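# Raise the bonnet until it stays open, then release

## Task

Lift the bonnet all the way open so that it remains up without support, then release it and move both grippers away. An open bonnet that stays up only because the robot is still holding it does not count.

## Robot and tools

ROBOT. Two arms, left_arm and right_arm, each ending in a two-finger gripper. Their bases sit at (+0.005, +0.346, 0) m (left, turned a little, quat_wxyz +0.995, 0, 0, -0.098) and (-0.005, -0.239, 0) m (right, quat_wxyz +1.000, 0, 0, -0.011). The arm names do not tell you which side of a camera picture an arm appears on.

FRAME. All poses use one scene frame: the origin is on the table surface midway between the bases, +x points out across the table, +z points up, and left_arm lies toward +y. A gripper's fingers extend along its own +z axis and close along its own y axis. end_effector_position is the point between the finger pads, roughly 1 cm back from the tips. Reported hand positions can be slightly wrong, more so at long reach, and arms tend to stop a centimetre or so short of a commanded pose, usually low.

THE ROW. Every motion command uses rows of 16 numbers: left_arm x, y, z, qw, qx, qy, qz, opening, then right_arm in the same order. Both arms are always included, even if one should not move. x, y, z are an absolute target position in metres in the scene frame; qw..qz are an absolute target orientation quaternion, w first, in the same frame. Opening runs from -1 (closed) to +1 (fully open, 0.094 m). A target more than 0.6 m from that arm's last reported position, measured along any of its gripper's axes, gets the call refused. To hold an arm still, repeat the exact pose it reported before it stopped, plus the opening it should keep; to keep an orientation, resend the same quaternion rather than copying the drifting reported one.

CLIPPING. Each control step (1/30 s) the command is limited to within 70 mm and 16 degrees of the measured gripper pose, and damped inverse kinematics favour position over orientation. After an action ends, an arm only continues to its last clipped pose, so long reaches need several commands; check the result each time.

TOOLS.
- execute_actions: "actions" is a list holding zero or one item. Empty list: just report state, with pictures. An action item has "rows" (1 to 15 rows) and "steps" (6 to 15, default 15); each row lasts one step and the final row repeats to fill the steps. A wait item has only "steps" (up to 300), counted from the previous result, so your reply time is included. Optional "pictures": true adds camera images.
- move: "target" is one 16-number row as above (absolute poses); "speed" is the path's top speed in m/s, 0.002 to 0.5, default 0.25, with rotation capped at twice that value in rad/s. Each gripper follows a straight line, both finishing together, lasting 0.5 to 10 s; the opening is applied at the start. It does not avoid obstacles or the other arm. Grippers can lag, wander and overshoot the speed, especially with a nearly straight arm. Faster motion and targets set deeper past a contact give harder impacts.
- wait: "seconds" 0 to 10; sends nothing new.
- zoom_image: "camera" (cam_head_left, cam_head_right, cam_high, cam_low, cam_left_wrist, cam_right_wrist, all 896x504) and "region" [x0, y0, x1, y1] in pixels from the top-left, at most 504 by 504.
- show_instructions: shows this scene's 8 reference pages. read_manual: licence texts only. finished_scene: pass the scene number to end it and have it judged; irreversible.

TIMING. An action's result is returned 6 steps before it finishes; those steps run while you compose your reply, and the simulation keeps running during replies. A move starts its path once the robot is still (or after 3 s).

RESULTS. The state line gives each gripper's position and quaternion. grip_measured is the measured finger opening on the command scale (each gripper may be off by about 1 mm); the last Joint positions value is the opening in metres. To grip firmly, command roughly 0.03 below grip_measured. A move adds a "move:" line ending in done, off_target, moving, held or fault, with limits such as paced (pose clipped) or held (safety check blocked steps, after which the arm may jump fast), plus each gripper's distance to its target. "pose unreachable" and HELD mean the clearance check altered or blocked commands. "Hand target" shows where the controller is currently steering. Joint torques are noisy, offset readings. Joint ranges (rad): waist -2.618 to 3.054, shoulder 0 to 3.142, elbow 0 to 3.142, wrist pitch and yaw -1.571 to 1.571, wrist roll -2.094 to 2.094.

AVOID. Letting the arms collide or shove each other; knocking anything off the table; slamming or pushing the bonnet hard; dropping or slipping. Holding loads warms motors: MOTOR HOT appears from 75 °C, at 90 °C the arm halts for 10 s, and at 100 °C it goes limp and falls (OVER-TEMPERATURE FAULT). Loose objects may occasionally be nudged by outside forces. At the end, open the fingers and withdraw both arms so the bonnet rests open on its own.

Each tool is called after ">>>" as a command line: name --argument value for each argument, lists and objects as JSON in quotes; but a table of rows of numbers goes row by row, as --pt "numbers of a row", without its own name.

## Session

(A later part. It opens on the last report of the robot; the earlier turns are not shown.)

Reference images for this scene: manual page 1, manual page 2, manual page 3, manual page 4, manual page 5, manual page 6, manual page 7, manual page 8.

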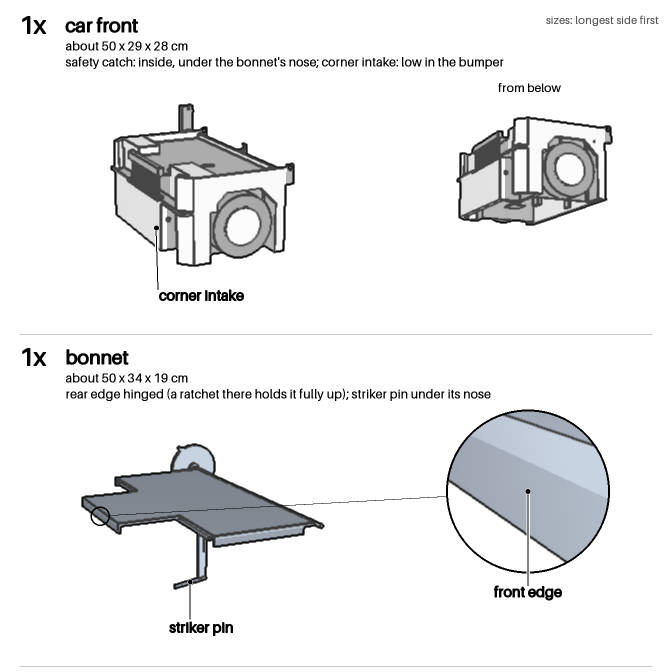

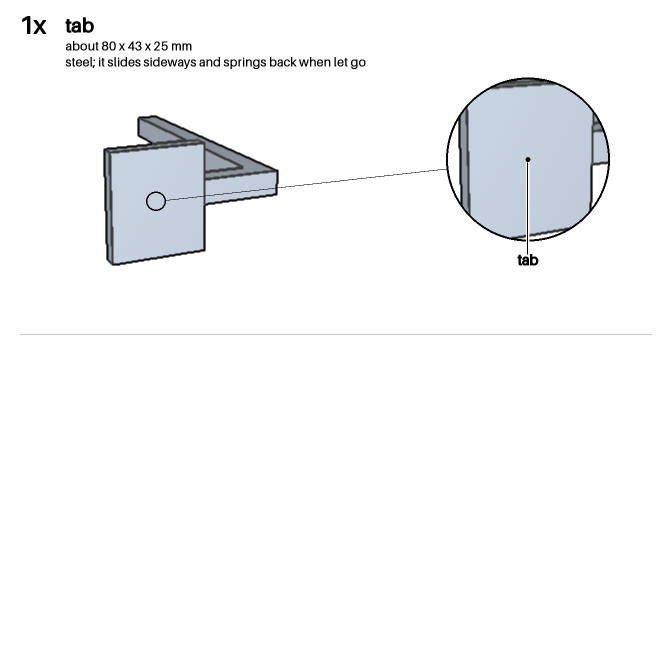

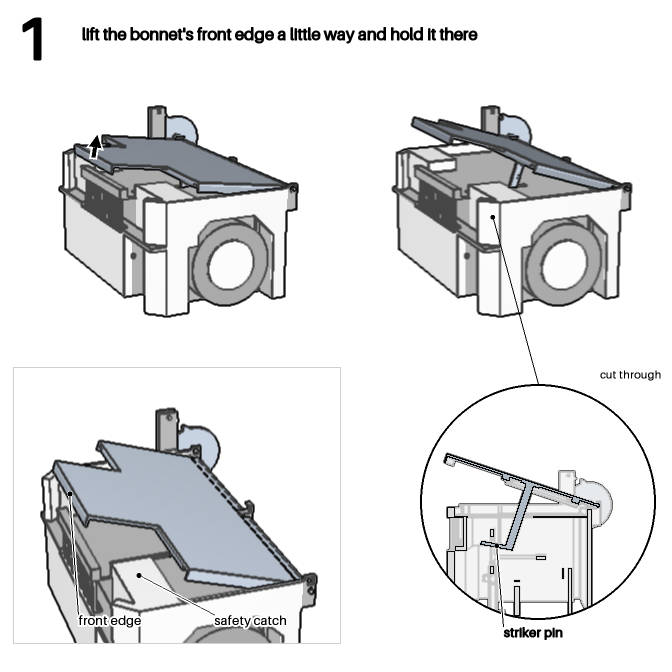

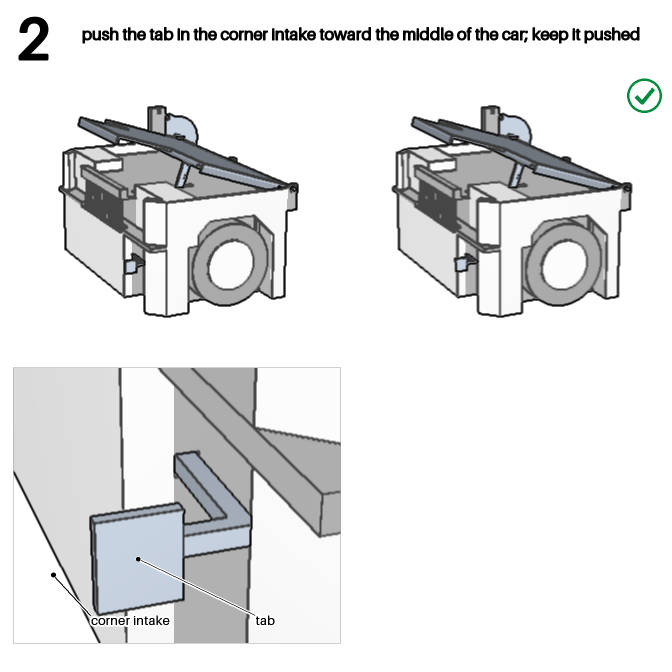

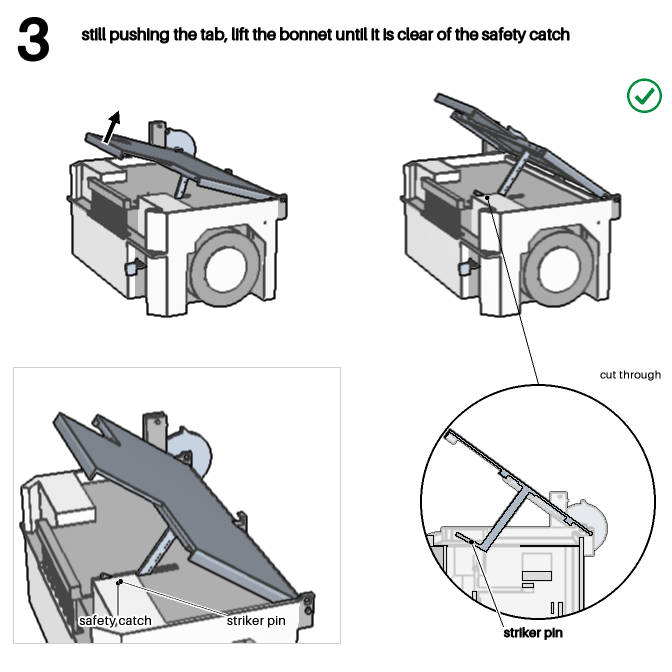

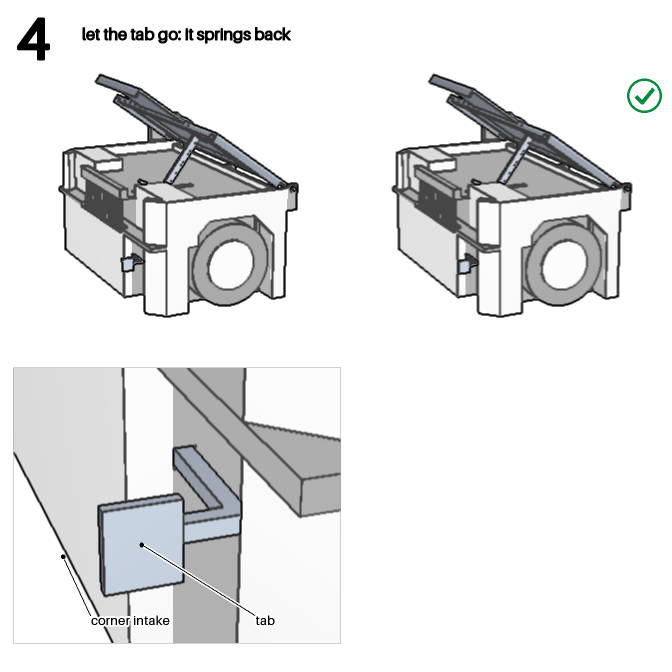

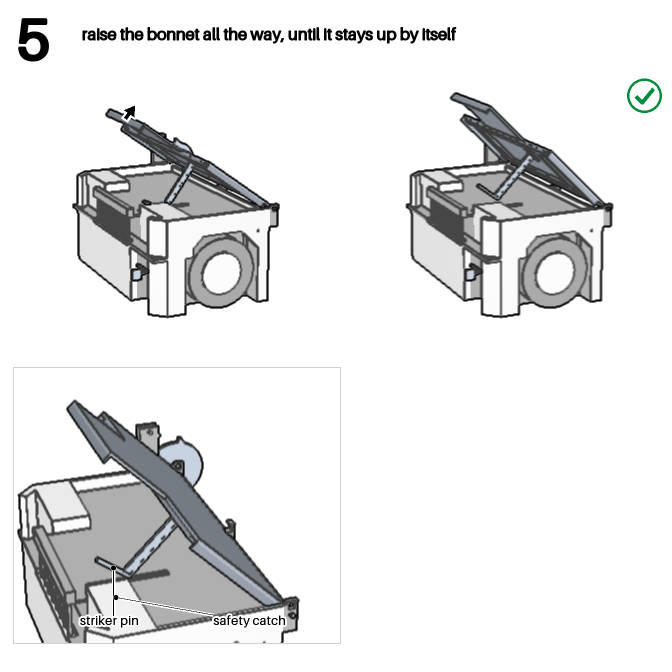

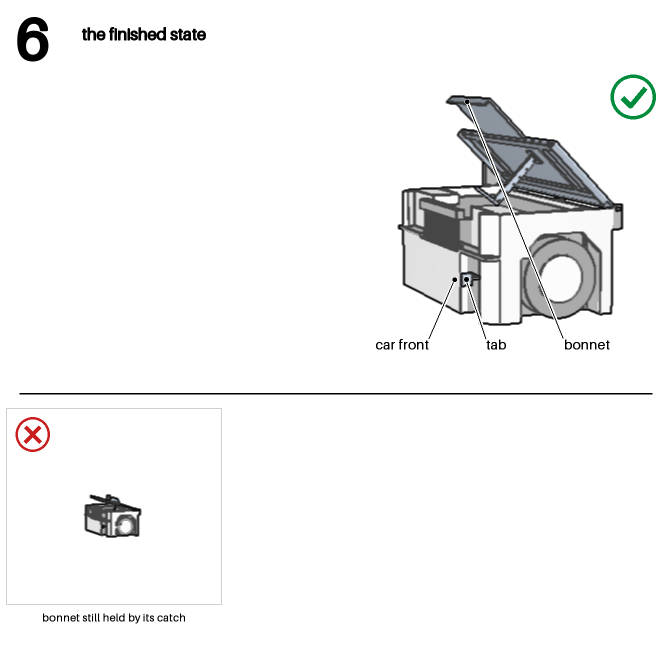

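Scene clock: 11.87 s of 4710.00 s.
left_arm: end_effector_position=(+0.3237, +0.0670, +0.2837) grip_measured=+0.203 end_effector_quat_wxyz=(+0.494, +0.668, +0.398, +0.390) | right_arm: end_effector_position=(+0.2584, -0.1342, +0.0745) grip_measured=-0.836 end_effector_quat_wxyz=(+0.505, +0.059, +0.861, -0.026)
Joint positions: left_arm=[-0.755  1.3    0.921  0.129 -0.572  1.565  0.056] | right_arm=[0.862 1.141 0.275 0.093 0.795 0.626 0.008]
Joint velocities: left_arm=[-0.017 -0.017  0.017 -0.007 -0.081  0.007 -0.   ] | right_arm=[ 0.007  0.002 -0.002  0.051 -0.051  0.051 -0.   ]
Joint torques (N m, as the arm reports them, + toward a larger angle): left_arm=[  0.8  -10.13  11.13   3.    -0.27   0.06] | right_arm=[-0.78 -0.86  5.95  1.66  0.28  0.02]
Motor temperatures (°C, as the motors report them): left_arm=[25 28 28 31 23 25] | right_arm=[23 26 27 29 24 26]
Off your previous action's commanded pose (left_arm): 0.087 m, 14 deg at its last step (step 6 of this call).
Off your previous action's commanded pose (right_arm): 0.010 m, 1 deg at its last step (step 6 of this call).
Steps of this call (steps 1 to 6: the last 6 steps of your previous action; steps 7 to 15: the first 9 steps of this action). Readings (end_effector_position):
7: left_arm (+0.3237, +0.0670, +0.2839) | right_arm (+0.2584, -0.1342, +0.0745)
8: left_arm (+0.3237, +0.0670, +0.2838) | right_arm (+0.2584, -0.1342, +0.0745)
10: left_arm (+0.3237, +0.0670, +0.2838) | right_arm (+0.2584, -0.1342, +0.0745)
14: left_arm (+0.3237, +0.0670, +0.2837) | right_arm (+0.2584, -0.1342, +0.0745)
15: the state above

>>> execute_actions --actions '[{"rows":[[0.335,0.062,0.37,0.536,0.536,0.461,0.461,0.2,0.257,-0.14,0.066,0.499,0.06,0.864,-0.035,-0.88]],"steps":15}]'

>>> execute_actions --actions '[{"rows":[[0.338,0.06,0.37,0.5,0.5,0.5,0.5,0.2,0.257,-0.14,0.066,0.499,0.06,0.864,-0.035,-0.88]],"steps":15}]'

>>> execute_actions --actions '[{"rows":[[0.338,0.06,0.37,0.5,0.5,0.5,0.5,0.2,0.257,-0.14,0.066,0.499,0.06,0.864,-0.035,-0.88]],"steps":15}]' --pictures true

Scene clock: 12.73 s of 4710.00 s.
left_arm: end_effector_position=(+0.3277, +0.0647, +0.3053) grip_measured=+0.203 end_effector_quat_wxyz=(+0.467, +0.625, +0.440, +0.445) | right_arm: end_effector_position=(+0.2584, -0.1342, +0.0745) grip_measured=-0.836 end_effector_quat_wxyz=(+0.505, +0.059, +0.861, -0.026)
Joint positions: left_arm=[-0.831  1.382  1.041  0.093 -0.814  1.537  0.056] | right_arm=[0.862 1.141 0.275 0.093 0.795 0.626 0.008]
Joint velocities: left_arm=[-0.066  0.09   0.061  0.066 -0.271 -0.007 -0.001] | right_arm=[-0.012  0.017 -0.017  0.037  0.007 -0.022  0.001]
Joint torques (N m, as the arm reports them, + toward a larger angle): left_arm=[-0.54 -6.5  10.71  3.04 -0.33  0.05] | right_arm=[-0.78 -0.85  5.95  1.66  0.28  0.02]
Motor temperatures (°C, as the motors report them): left_arm=[25 28 28 32 23 25] | right_arm=[23 26 27 29 24 26]
Off your previous action's commanded pose (left_arm): 0.087 m, 14 deg at its last step (step 6 of this call).
Off your previous action's commanded pose (right_arm): 0.010 m, 1 deg at its last step (step 6 of this call).
Steps of this call (steps 1 to 6: the last 6 steps of your previous action; steps 7 to 17: nothing new was sent; steps 18 to 26: the first 9 steps of this action). Readings (end_effector_position):
18: left_arm (+0.3240, +0.0678, +0.2846) | right_arm (+0.2584, -0.1342, +0.0745)
19: left_arm (+0.3245, +0.0674, +0.2866) | right_arm (+0.2584, -0.1342, +0.0745)
21: left_arm (+0.3249, +0.0642, +0.2944) | right_arm (+0.2584, -0.1342, +0.0745)
25: left_arm (+0.3274, +0.0644, +0.3048) | right_arm (+0.2584, -0.1342, +0.0745)
26: the state above

Scene clock: 13.23 s of 4710.00 s.
left_arm: end_effector_position=(+0.3343, +0.0610, +0.3119) grip_measured=+0.203 end_effector_quat_wxyz=(+0.435, +0.581, +0.475, +0.498) | right_arm: end_effector_position=(+0.2584, -0.1342, +0.0745) grip_measured=-0.836 end_effector_quat_wxyz=(+0.505, +0.059, +0.861, -0.026)
Joint positions: left_arm=[-0.878  1.496  1.135  0.114 -1.029  1.526  0.056] | right_arm=[0.862 1.141 0.275 0.093 0.795 0.626 0.008]
Joint velocities: left_arm=[-0.022  0.051  0.012  0.051 -0.066 -0.037 -0.   ] | right_arm=[ 0.002  0.002  0.002 -0.022 -0.007  0.022 -0.001]
Joint torques (N m, as the arm reports them, + toward a larger angle): left_arm=[-0.39 -7.73 10.64  2.81 -0.39  0.14] | right_arm=[-0.78 -0.86  5.95  1.66  0.28  0.01]
Motor temperatures (°C, as the motors report them): left_arm=[25 28 28 32 23 25] | right_arm=[23 26 27 29 24 26]
Off your previous action's commanded pose (left_arm): 0.065 m, 13 deg at its last step (step 6 of this call).
Off your previous action's commanded pose (right_arm): 0.010 m, 1 deg at its last step (step 6 of this call).
Steps of this call (steps 1 to 6: the last 6 steps of your previous action; steps 7 to 15: the first 9 steps of this action). Readings (end_effector_position):
7: left_arm (+0.3288, +0.0657, +0.3064) | right_arm (+0.2584, -0.1342, +0.0745)
8: left_arm (+0.3303, +0.0649, +0.3085) | right_arm (+0.2584, -0.1342, +0.0745)
10: left_arm (+0.3325, +0.0608, +0.3111) | right_arm (+0.2584, -0.1342, +0.0745)
14: left_arm (+0.3342, +0.0607, +0.3116) | right_arm (+0.2584, -0.1342, +0.0745)
15: the state above

Scene clock: 13.73 s of 4710.00 s.
left_arm: end_effector_position=(+0.3348, +0.0614, +0.3150) grip_measured=+0.203 end_effector_quat_wxyz=(+0.438, +0.573, +0.477, +0.501) | right_arm: end_effector_position=(+0.2584, -0.1342, +0.0745) grip_measured=-0.836 end_effector_quat_wxyz=(+0.505, +0.059, +0.861, -0.026)
Joint positions: left_arm=[-0.879  1.498  1.135  0.137 -1.039  1.533  0.056] | right_arm=[0.862 1.141 0.275 0.093 0.795 0.626 0.008]
Joint velocities: left_arm=[ 0.002 -0.007 -0.002  0.037 -0.037 -0.007  0.   ] | right_arm=[-0.007 -0.017  0.012 -0.051  0.007 -0.022 -0.001]
Joint torques (N m, as the arm reports them, + toward a larger angle): left_arm=[-0.42 -7.53 10.67  2.86 -0.51  0.16] | right_arm=[-0.77 -0.86  5.95  1.66  0.28  0.02]
Motor temperatures (°C, as the motors report them): left_arm=[25 28 28 32 23 25] | right_arm=[23 26 27 30 24 26]
Off your previous action's commanded pose (left_arm): 0.056 m, 11 deg at its last step (step 6 of this call).
Off your previous action's commanded pose (right_arm): 0.010 m, 1 deg at its last step (step 6 of this call).
Steps of this call (steps 1 to 6: the last 6 steps of your previous action; steps 7 to 15: the first 9 steps of this action). Readings (end_effector_position):
7: left_arm (+0.3347, +0.0614, +0.3141) | right_arm (+0.2584, -0.1342, +0.0745)
8: left_arm (+0.3348, +0.0614, +0.3143) | right_arm (+0.2584, -0.1342, +0.0745)
10: left_arm (+0.3348, +0.0614, +0.3146) | right_arm (+0.2584, -0.1342, +0.0745)
14: left_arm (+0.3348, +0.0614, +0.3149) | right_arm (+0.2584, -0.1342, +0.0745)
15: the state above

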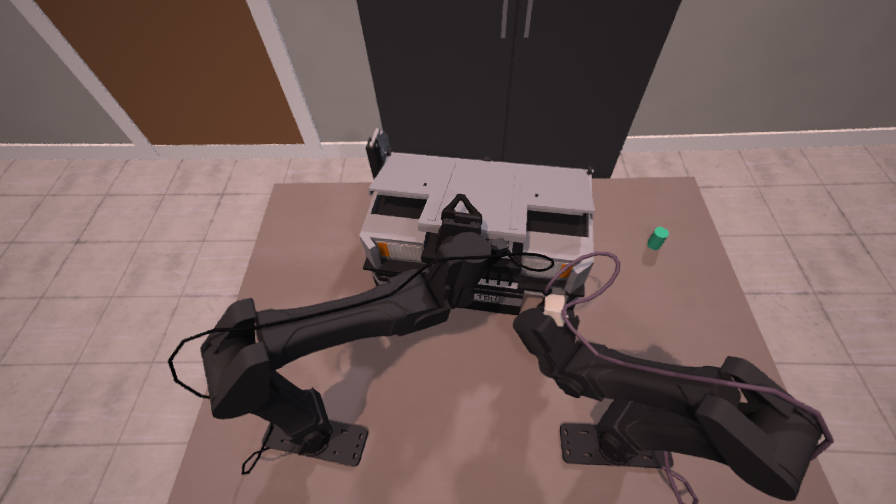

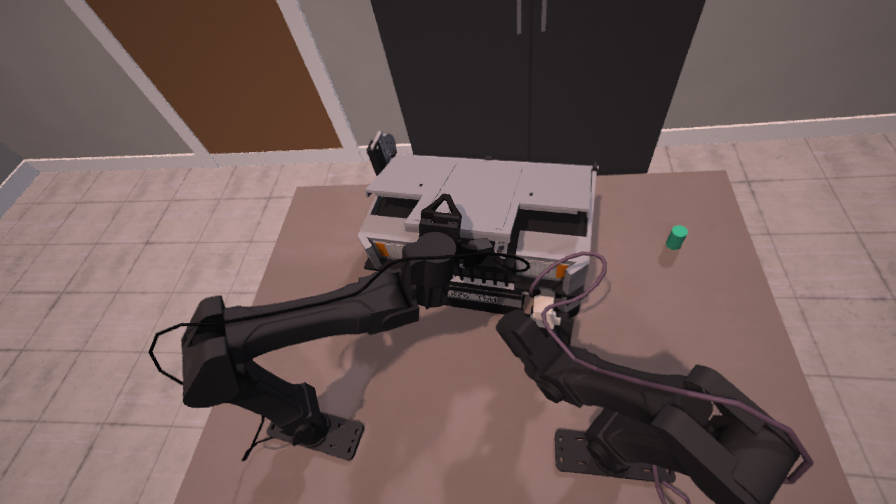

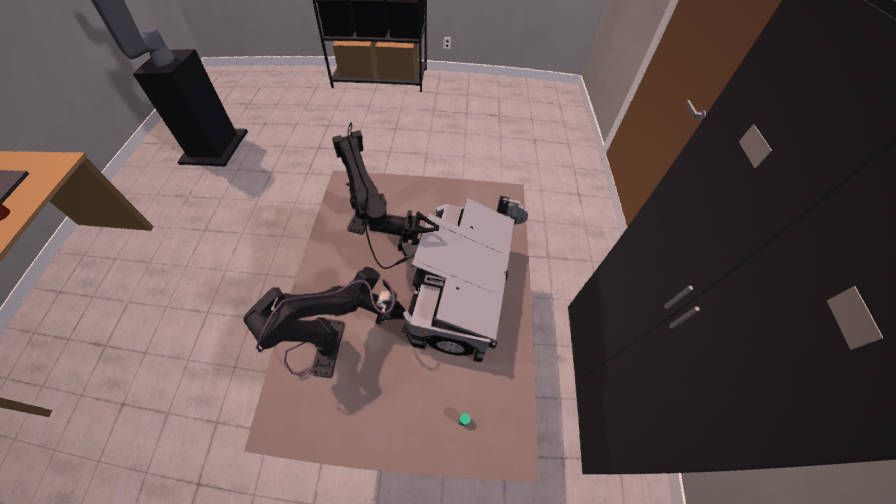

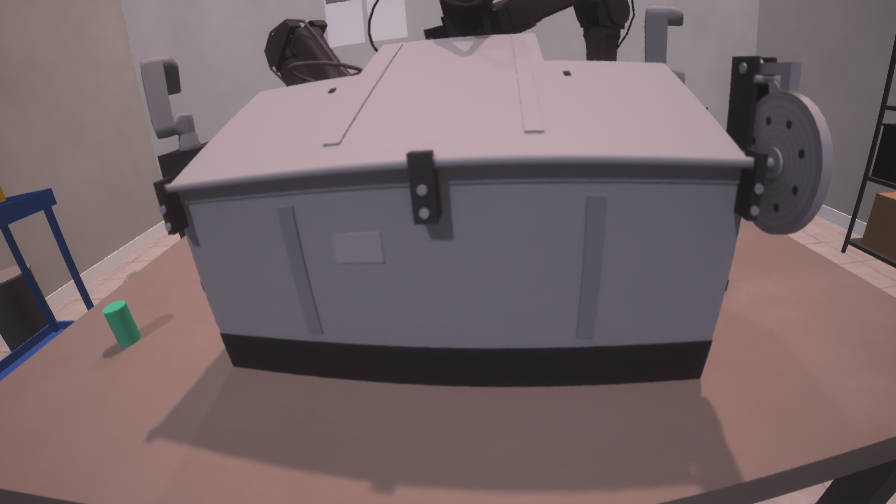

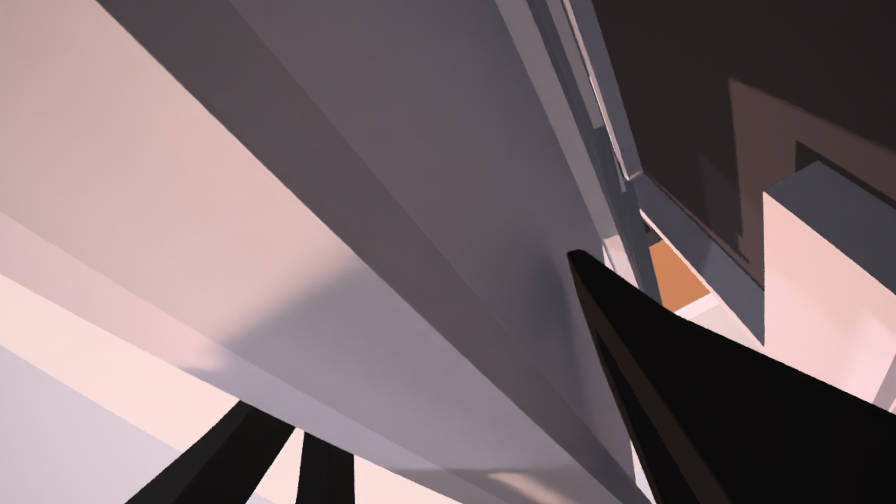

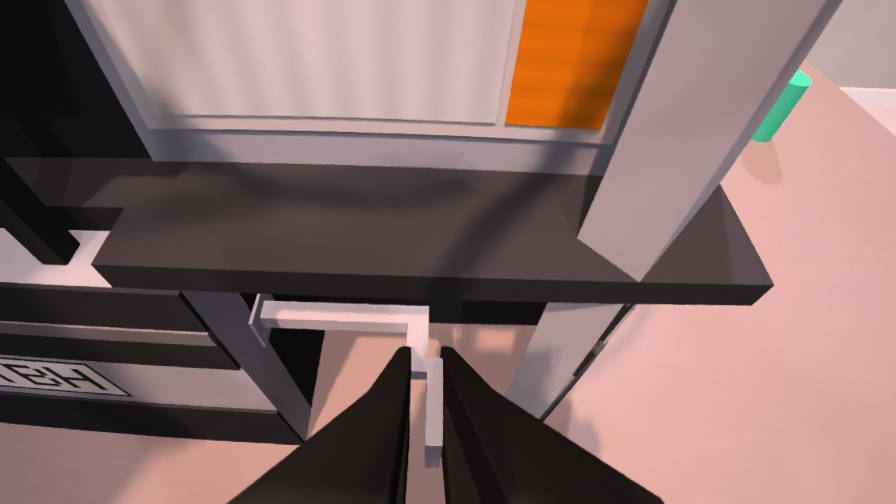

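Push tab.

>>> execute_actions --actions '[{"rows":[[0.338,0.06,0.368,0.5,0.5,0.5,0.5,0.2,0.257,-0.135,0.066,0.499,0.06,0.864,-0.035,-0.88],[0.338,0.06,0.368,0.5,0.5,0.5,0.5,0.2,0.258,-0.131,0.066,0.499,0.06,0.864,-0.035,-0.88],[0.338,0.06,0.368,0.5,0.5,0.5,0.5,0.2,0.258,-0.127,0.066,0.499,0.06,0.864,-0.035,-0.88],[0.338,0.06,0.368,0.5,0.5,0.5,0.5,0.2,0.259,-0.123,0.066,0.499,0.06,0.864,-0.035,-0.88],[0.338,0.06,0.368,0.5,0.5,0.5,0.5,0.2,0.259,-0.119,0.066,0.499,0.06,0.864,-0.035,-0.88],[0.338,0.06,0.368,0.5,0.5,0.5,0.5,0.2,0.26,-0.115,0.066,0.499,0.06,0.864,-0.035,-0.88],[0.338,0.06,0.368,0.5,0.5,0.5,0.5,0.2,0.26,-0.111,0.066,0.499,0.06,0.864,-0.035,-0.88],[0.338,0.06,0.368,0.5,0.5,0.5,0.5,0.2,0.261,-0.107,0.066,0.499,0.06,0.864,-0.035,-0.88],[0.338,0.06,0.368,0.5,0.5,0.5,0.5,0.2,0.261,-0.103,0.066,0.499,0.06,0.864,-0.035,-0.88]],"steps":15}]'

>>> execute_actions --actions '[{"rows":[[0.338,0.06,0.368,0.5,0.5,0.5,0.5,0.2,0.261,-0.103,0.066,0.499,0.06,0.864,-0.035,-0.88]],"steps":12}]' --pictures true

Scene clock: 14.43 s of 4710.00 s.
left_arm: end_effector_position=(+0.3349, +0.0614, +0.3157) grip_measured=+0.203 end_effector_quat_wxyz=(+0.439, +0.572, +0.478, +0.502) | right_arm: end_effector_position=(+0.2601, -0.1241, +0.0742) grip_measured=-0.826 end_effector_quat_wxyz=(+0.517, +0.062, +0.852, -0.052)
Joint positions: left_arm=[-0.879  1.498  1.135  0.141 -1.04   1.535  0.056] | right_arm=[0.932 1.256 0.32  0.103 0.902 0.684 0.008]
Joint velocities: left_arm=[ 0.012 -0.012  0.002  0.022  0.095 -0.007 -0.001] | right_arm=[ 0.325  0.613  0.422 -0.037  0.154  0.315 -0.   ]
Joint torques (N m, as the arm reports them, + toward a larger angle): left_arm=[-0.37 -7.42 10.31  2.81 -0.5   0.14] | right_arm=[ 0.95 -0.77  9.22  1.23 -0.13  0.09]
Motor temperatures (°C, as the motors report them): left_arm=[25 28 29 33 23 25] | right_arm=[23 26 27 30 24 26]
Off your previous action's commanded pose (left_arm): 0.055 m, 11 deg at its last step (step 6 of this call).
Off your previous action's commanded pose (right_arm): 0.010 m, 1 deg at its last step (step 6 of this call).
Steps of this call (steps 1 to 6: the last 6 steps of your previous action; steps 7 to 12: nothing new was sent; steps 13 to 21: the first 9 steps of this action). Readings (end_effector_position):
13: left_arm (+0.3349, +0.0614, +0.3154) | right_arm (+0.2584, -0.1342, +0.0742)
14: left_arm (+0.3349, +0.0614, +0.3154) | right_arm (+0.2583, -0.1337, +0.0738)
16: left_arm (+0.3349, +0.0614, +0.3156) | right_arm (+0.2585, -0.1325, +0.0739)
20: left_arm (+0.3349, +0.0614, +0.3156) | right_arm (+0.2592, -0.1290, +0.0741)
21: the state above

Scene clock: 14.83 s of 4710.00 s.
left_arm: end_effector_position=(+0.3350, +0.0614, +0.3162) grip_measured=+0.203 end_effector_quat_wxyz=(+0.440, +0.571, +0.478, +0.502) | right_arm: end_effector_position=(+0.2605, -0.1225, +0.0742) grip_measured=-0.821 end_effector_quat_wxyz=(+0.519, +0.069, +0.850, -0.064)
Joint positions: left_arm=[-0.879  1.498  1.135  0.144 -1.04   1.536  0.056] | right_arm=[0.95  1.294 0.348 0.073 0.939 0.724 0.008]
Joint velocities: left_arm=[-0.012 -0.002  0.007 -0.051 -0.022  0.007  0.002] | right_arm=[-0.022 -0.007  0.002  0.022 -0.051 -0.037 -0.   ]
Joint torques (N m, as the arm reports them, + toward a larger angle): left_arm=[-0.41 -7.37 10.32  2.87 -0.5   0.13] | right_arm=[ 1.27 -0.31  9.69  1.31 -0.29  0.27]
Motor temperatures (°C, as the motors report them): left_arm=[25 28 29 33 23 25] | right_arm=[23 26 27 30 24 26]
Off your previous action's commanded pose (left_arm): 0.052 m, 11 deg at its last step (step 6 of this call).
Off your previous action's commanded pose (right_arm): 0.021 m, 5 deg at its last step (step 6 of this call).
Steps of this call (steps 1 to 6: the last 6 steps of your previous action; steps 7 to 12: the first 6 steps of this action). Readings (end_effector_position):
7: left_arm (+0.3350, +0.0614, +0.3161) | right_arm (+0.2606, -0.1225, +0.0744)
8: left_arm (+0.3350, +0.0614, +0.3162) | right_arm (+0.2606, -0.1225, +0.0743)
10: left_arm (+0.3350, +0.0614, +0.3162) | right_arm (+0.2606, -0.1225, +0.0743)
12: the state above

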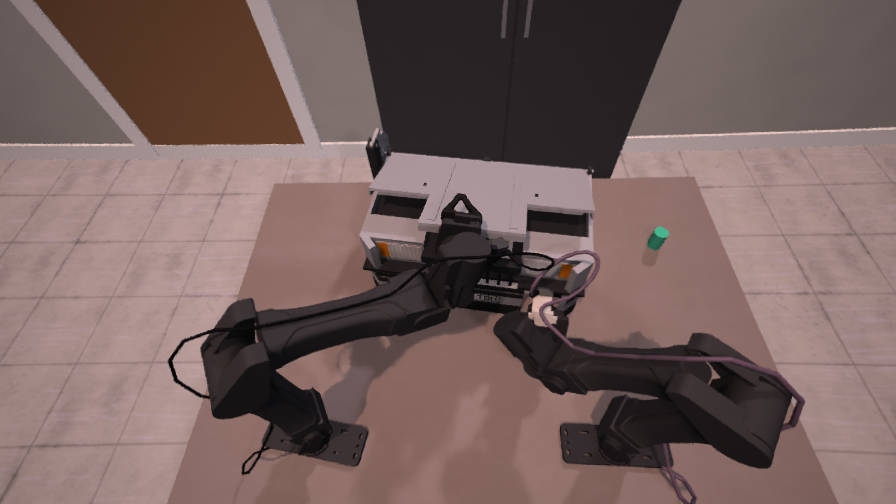

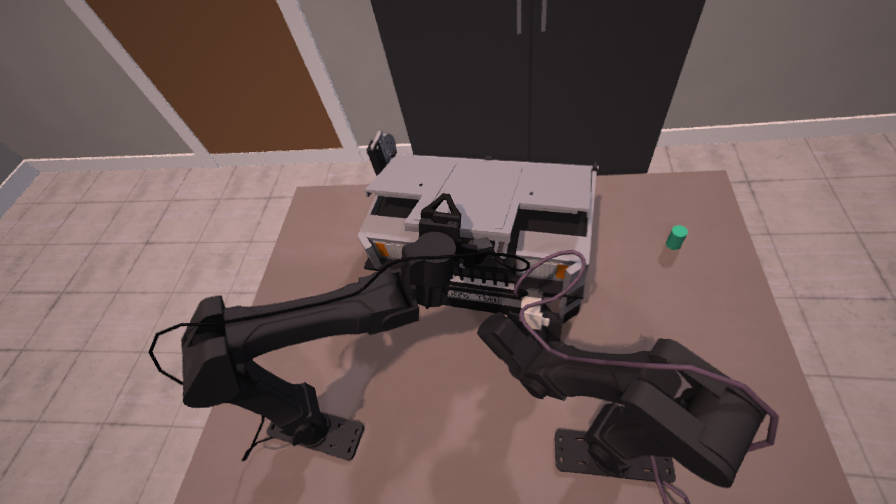

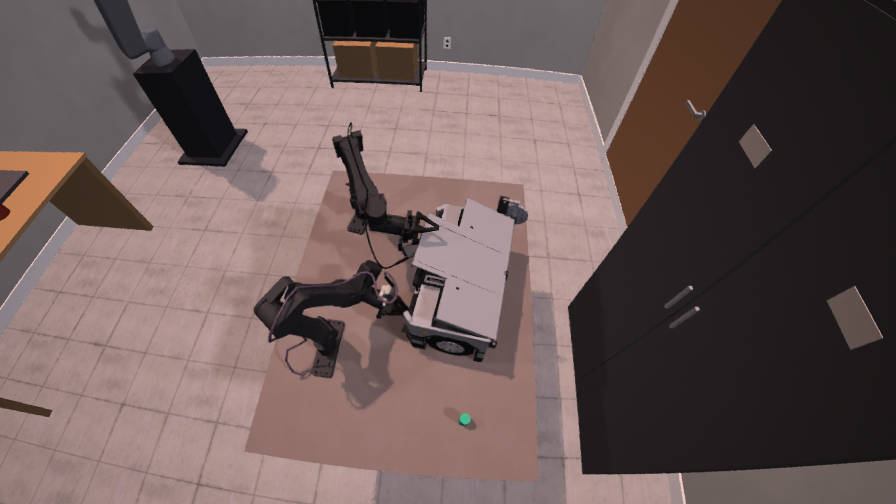

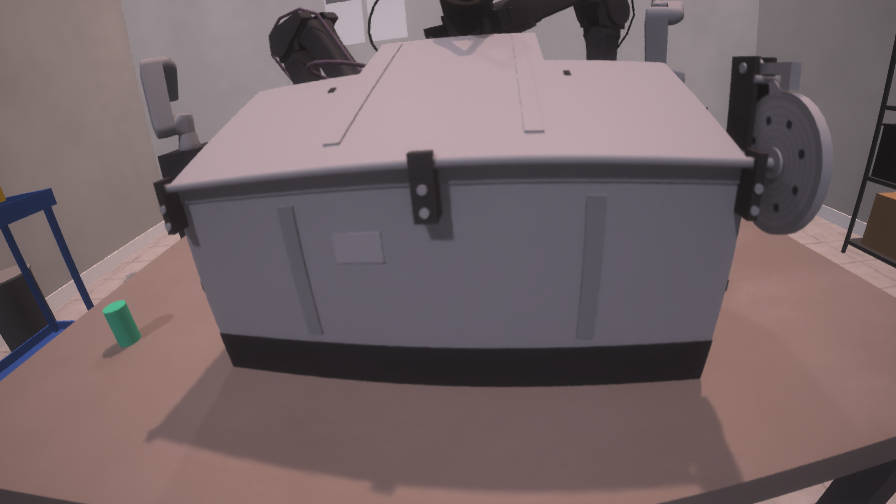

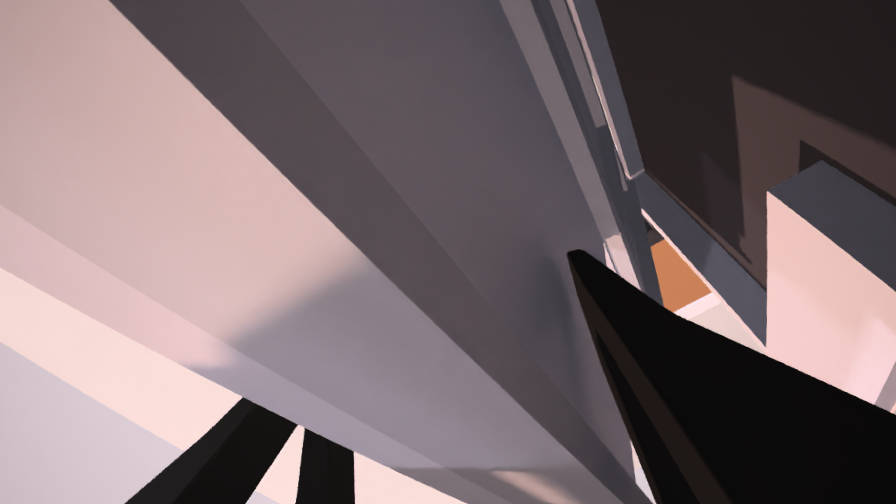

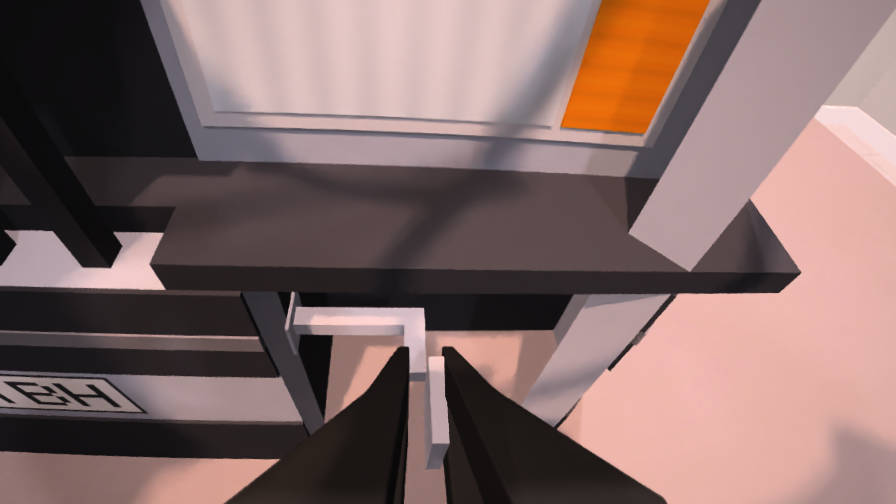

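Tab moved 12 mm. Lift.

>>> execute_actions --actions '[{"rows":[[0.344,0.059,0.395,0.48,0.48,0.52,0.52,0.2,0.261,-0.103,0.066,0.499,0.06,0.864,-0.035,-0.88]],"steps":15}]'

>>> execute_actions --actions '[{"rows":[[0.354,0.058,0.42,0.46,0.46,0.537,0.537,0.2,0.261,-0.103,0.066,0.499,0.06,0.864,-0.035,-0.88]],"steps":15}]'

>>> execute_actions --actions '[{"rows":[[0.366,0.056,0.44,0.46,0.46,0.537,0.537,0.2,0.261,-0.103,0.066,0.499,0.06,0.864,-0.035,-0.88]],"steps":15}]' --pictures true

Scene clock: 15.40 s of 4710.00 s.
left_arm: end_effector_position=(+0.3420, +0.0591, +0.3534) grip_measured=+0.203 end_effector_quat_wxyz=(+0.435, +0.536, +0.499, +0.523) | right_arm: end_effector_position=(+0.2606, -0.1225, +0.0743) grip_measured=-0.821 end_effector_quat_wxyz=(+0.519, +0.069, +0.850, -0.064)
Joint positions: left_arm=[-0.884  1.555  1.299  0.083 -1.13   1.542  0.056] | right_arm=[0.95  1.294 0.349 0.071 0.939 0.726 0.008]
Joint velocities: left_arm=[-0.066  0.002  0.076 -0.007 -0.212 -0.022 -0.   ] | right_arm=[ 0.002 -0.022 -0.017 -0.051 -0.066 -0.022  0.001]
Joint torques (N m, as the arm reports them, + toward a larger angle): left_arm=[ 0.18 -6.99 10.44  2.55 -0.2   0.06] | right_arm=[ 1.31 -0.32  9.67  1.33 -0.3   0.25]
Motor temperatures (°C, as the motors report them): left_arm=[25 28 29 33 23 25] | right_arm=[23 26 27 30 24 26]
Off your previous action's commanded pose (left_arm): 0.052 m, 11 deg at its last step (step 6 of this call).
Off your previous action's commanded pose (right_arm): 0.021 m, 5 deg at its last step (step 6 of this call).
Steps of this call (steps 1 to 6: the last 6 steps of your previous action; steps 7 to 8: nothing new was sent; steps 9 to 17: the first 9 steps of this action). Readings (end_effector_position):
9: left_arm (+0.3352, +0.0612, +0.3181) | right_arm (+0.2606, -0.1225, +0.0743)
10: left_arm (+0.3353, +0.0603, +0.3235) | right_arm (+0.2606, -0.1225, +0.0743)
12: left_arm (+0.3384, +0.0594, +0.3380) | right_arm (+0.2606, -0.1225, +0.0743)
16: left_arm (+0.3420, +0.0592, +0.3526) | right_arm (+0.2606, -0.1225, +0.0743)
17: the state above

Scene clock: 15.90 s of 4710.00 s.
left_arm: end_effector_position=(+0.3498, +0.0540, +0.3830) grip_measured=+0.203 end_effector_quat_wxyz=(+0.419, +0.509, +0.516, +0.547) | right_arm: end_effector_position=(+0.2605, -0.1225, +0.0743) grip_measured=-0.821 end_effector_quat_wxyz=(+0.519, +0.069, +0.850, -0.064)
Joint positions: left_arm=[-0.888  1.638  1.478  0.015 -1.218  1.559  0.056] | right_arm=[0.95  1.294 0.349 0.071 0.939 0.726 0.008]
Joint velocities: left_arm=[ 0.007  0.037  0.076 -0.066 -0.051 -0.051 -0.002] | right_arm=[-0.002 -0.017  0.002  0.051 -0.037 -0.037  0.   ]
Joint torques (N m, as the arm reports them, + toward a larger angle): left_arm=[ 1.01 -8.04 10.04  2.32 -0.11  0.1 ] | right_arm=[ 1.32 -0.31  9.66  1.32 -0.3   0.26]
Motor temperatures (°C, as the motors report them): left_arm=[25 28 29 33 23 25] | right_arm=[23 26 27 30 24 26]
Off your previous action's commanded pose (left_arm): 0.041 m, 9 deg at its last step (step 6 of this call).
Off your previous action's commanded pose (right_arm): 0.021 m, 5 deg at its last step (step 6 of this call).
Steps of this call (steps 1 to 6: the last 6 steps of your previous action; steps 7 to 15: the first 9 steps of this action). Readings (end_effector_position):
7: left_arm (+0.3417, +0.0589, +0.3560) | right_arm (+0.2606, -0.1225, +0.0743)
8: left_arm (+0.3425, +0.0577, +0.3611) | right_arm (+0.2606, -0.1225, +0.0743)
10: left_arm (+0.3459, +0.0554, +0.3733) | right_arm (+0.2605, -0.1225, +0.0743)
14: left_arm (+0.3496, +0.0541, +0.3826) | right_arm (+0.2605, -0.1225, +0.0743)
15: the state above

Scene clock: 16.40 s of 4710.00 s.
left_arm: end_effector_position=(+0.3609, +0.0514, +0.4019) grip_measured=+0.203 end_effector_quat_wxyz=(+0.415, +0.506, +0.517, +0.552) | right_arm: end_effector_position=(+0.2605, -0.1225, +0.0743) grip_measured=-0.821 end_effector_quat_wxyz=(+0.519, +0.069, +0.850, -0.064)
Joint positions: left_arm=[-0.867  1.684  1.599 -0.051 -1.211  1.574  0.056] | right_arm=[0.95  1.294 0.349 0.071 0.939 0.726 0.008]
Joint velocities: left_arm=[-0.017  0.037  0.085 -0.11   0.037  0.051  0.   ] | right_arm=[-0.002 -0.007 -0.007 -0.022 -0.081 -0.037 -0.001]
Joint torques (N m, as the arm reports them, + toward a larger angle): left_arm=[ 1.36 -8.71  9.93  2.41  0.03 -0.02] | right_arm=[ 1.32 -0.32  9.67  1.32 -0.29  0.25]
Motor temperatures (°C, as the motors report them): left_arm=[25 28 29 33 23 25] | right_arm=[23 26 27 30 24 26]
Off your previous action's commanded pose (left_arm): 0.037 m, 8 deg at its last step (step 6 of this call).
Off your previous action's commanded pose (right_arm): 0.021 m, 5 deg at its last step (step 6 of this call).
Steps of this call (steps 1 to 6: the last 6 steps of your previous action; steps 7 to 15: the first 9 steps of this action). Readings (end_effector_position):
7: left_arm (+0.3504, +0.0536, +0.3852) | right_arm (+0.2605, -0.1225, +0.0743)
8: left_arm (+0.3518, +0.0526, +0.3883) | right_arm (+0.2605, -0.1225, +0.0743)
10: left_arm (+0.3562, +0.0522, +0.3955) | right_arm (+0.2605, -0.1225, +0.0743)
14: left_arm (+0.3606, +0.0515, +0.4018) | right_arm (+0.2605, -0.1225, +0.0743)
15: the state above

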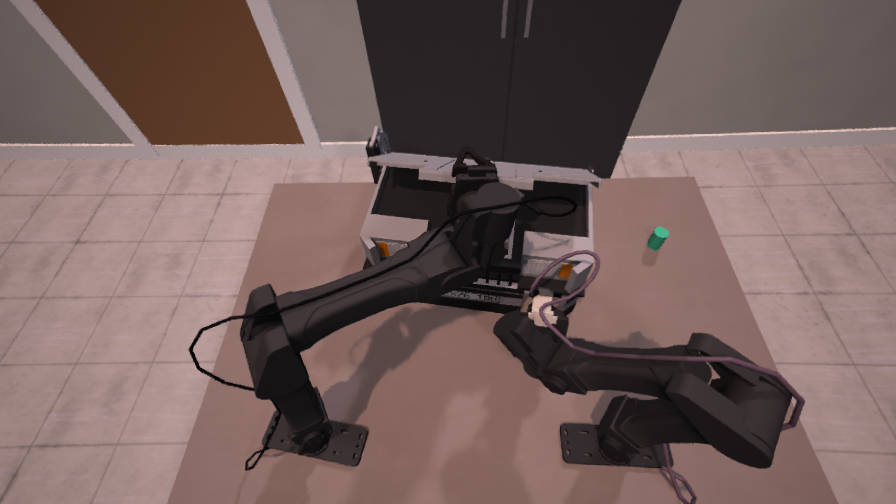

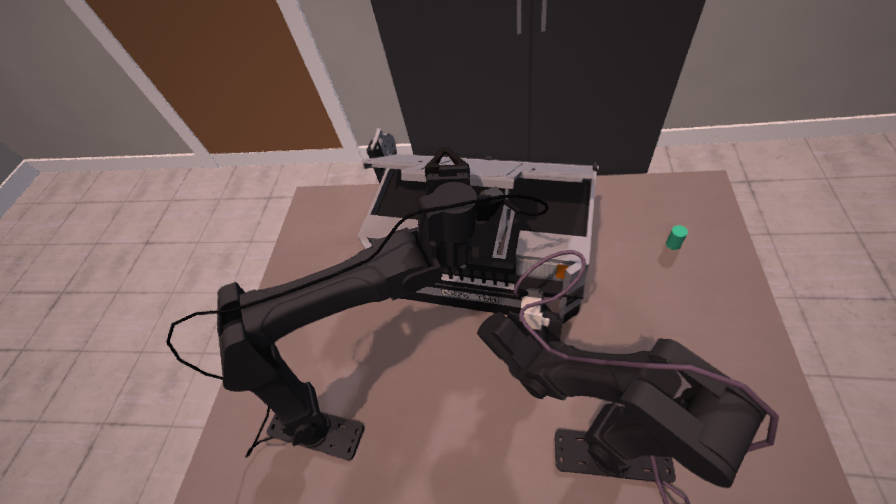

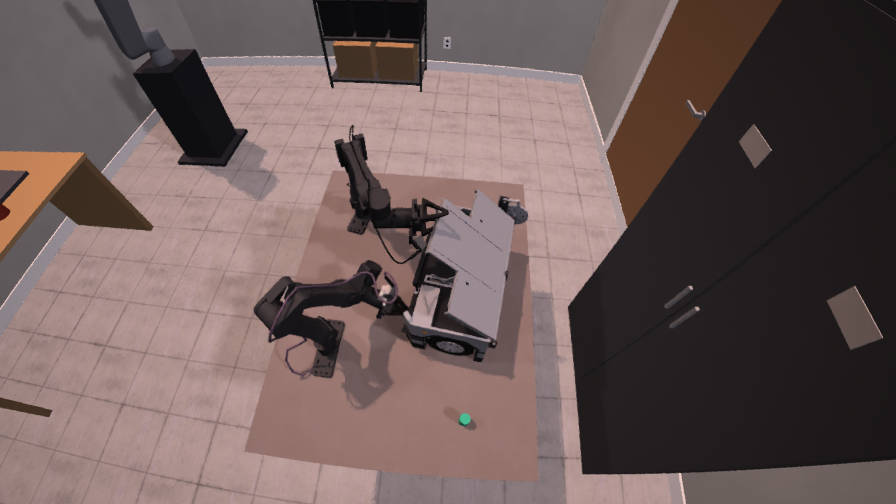

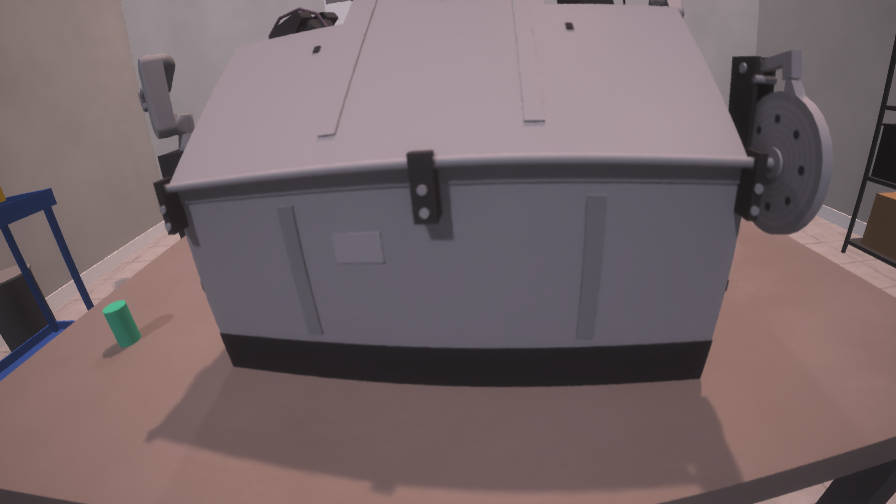

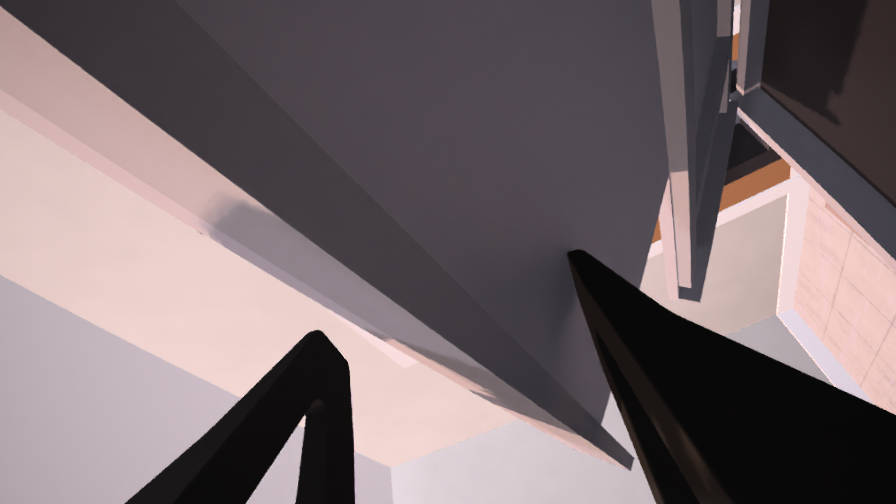

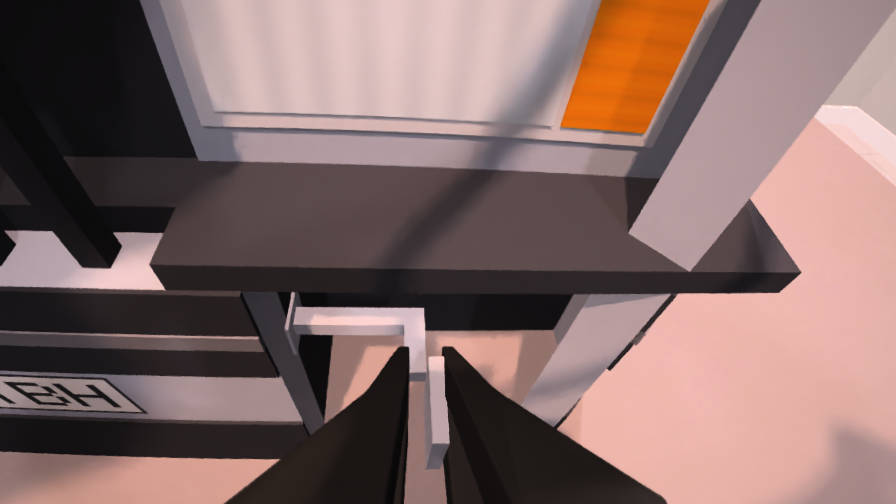

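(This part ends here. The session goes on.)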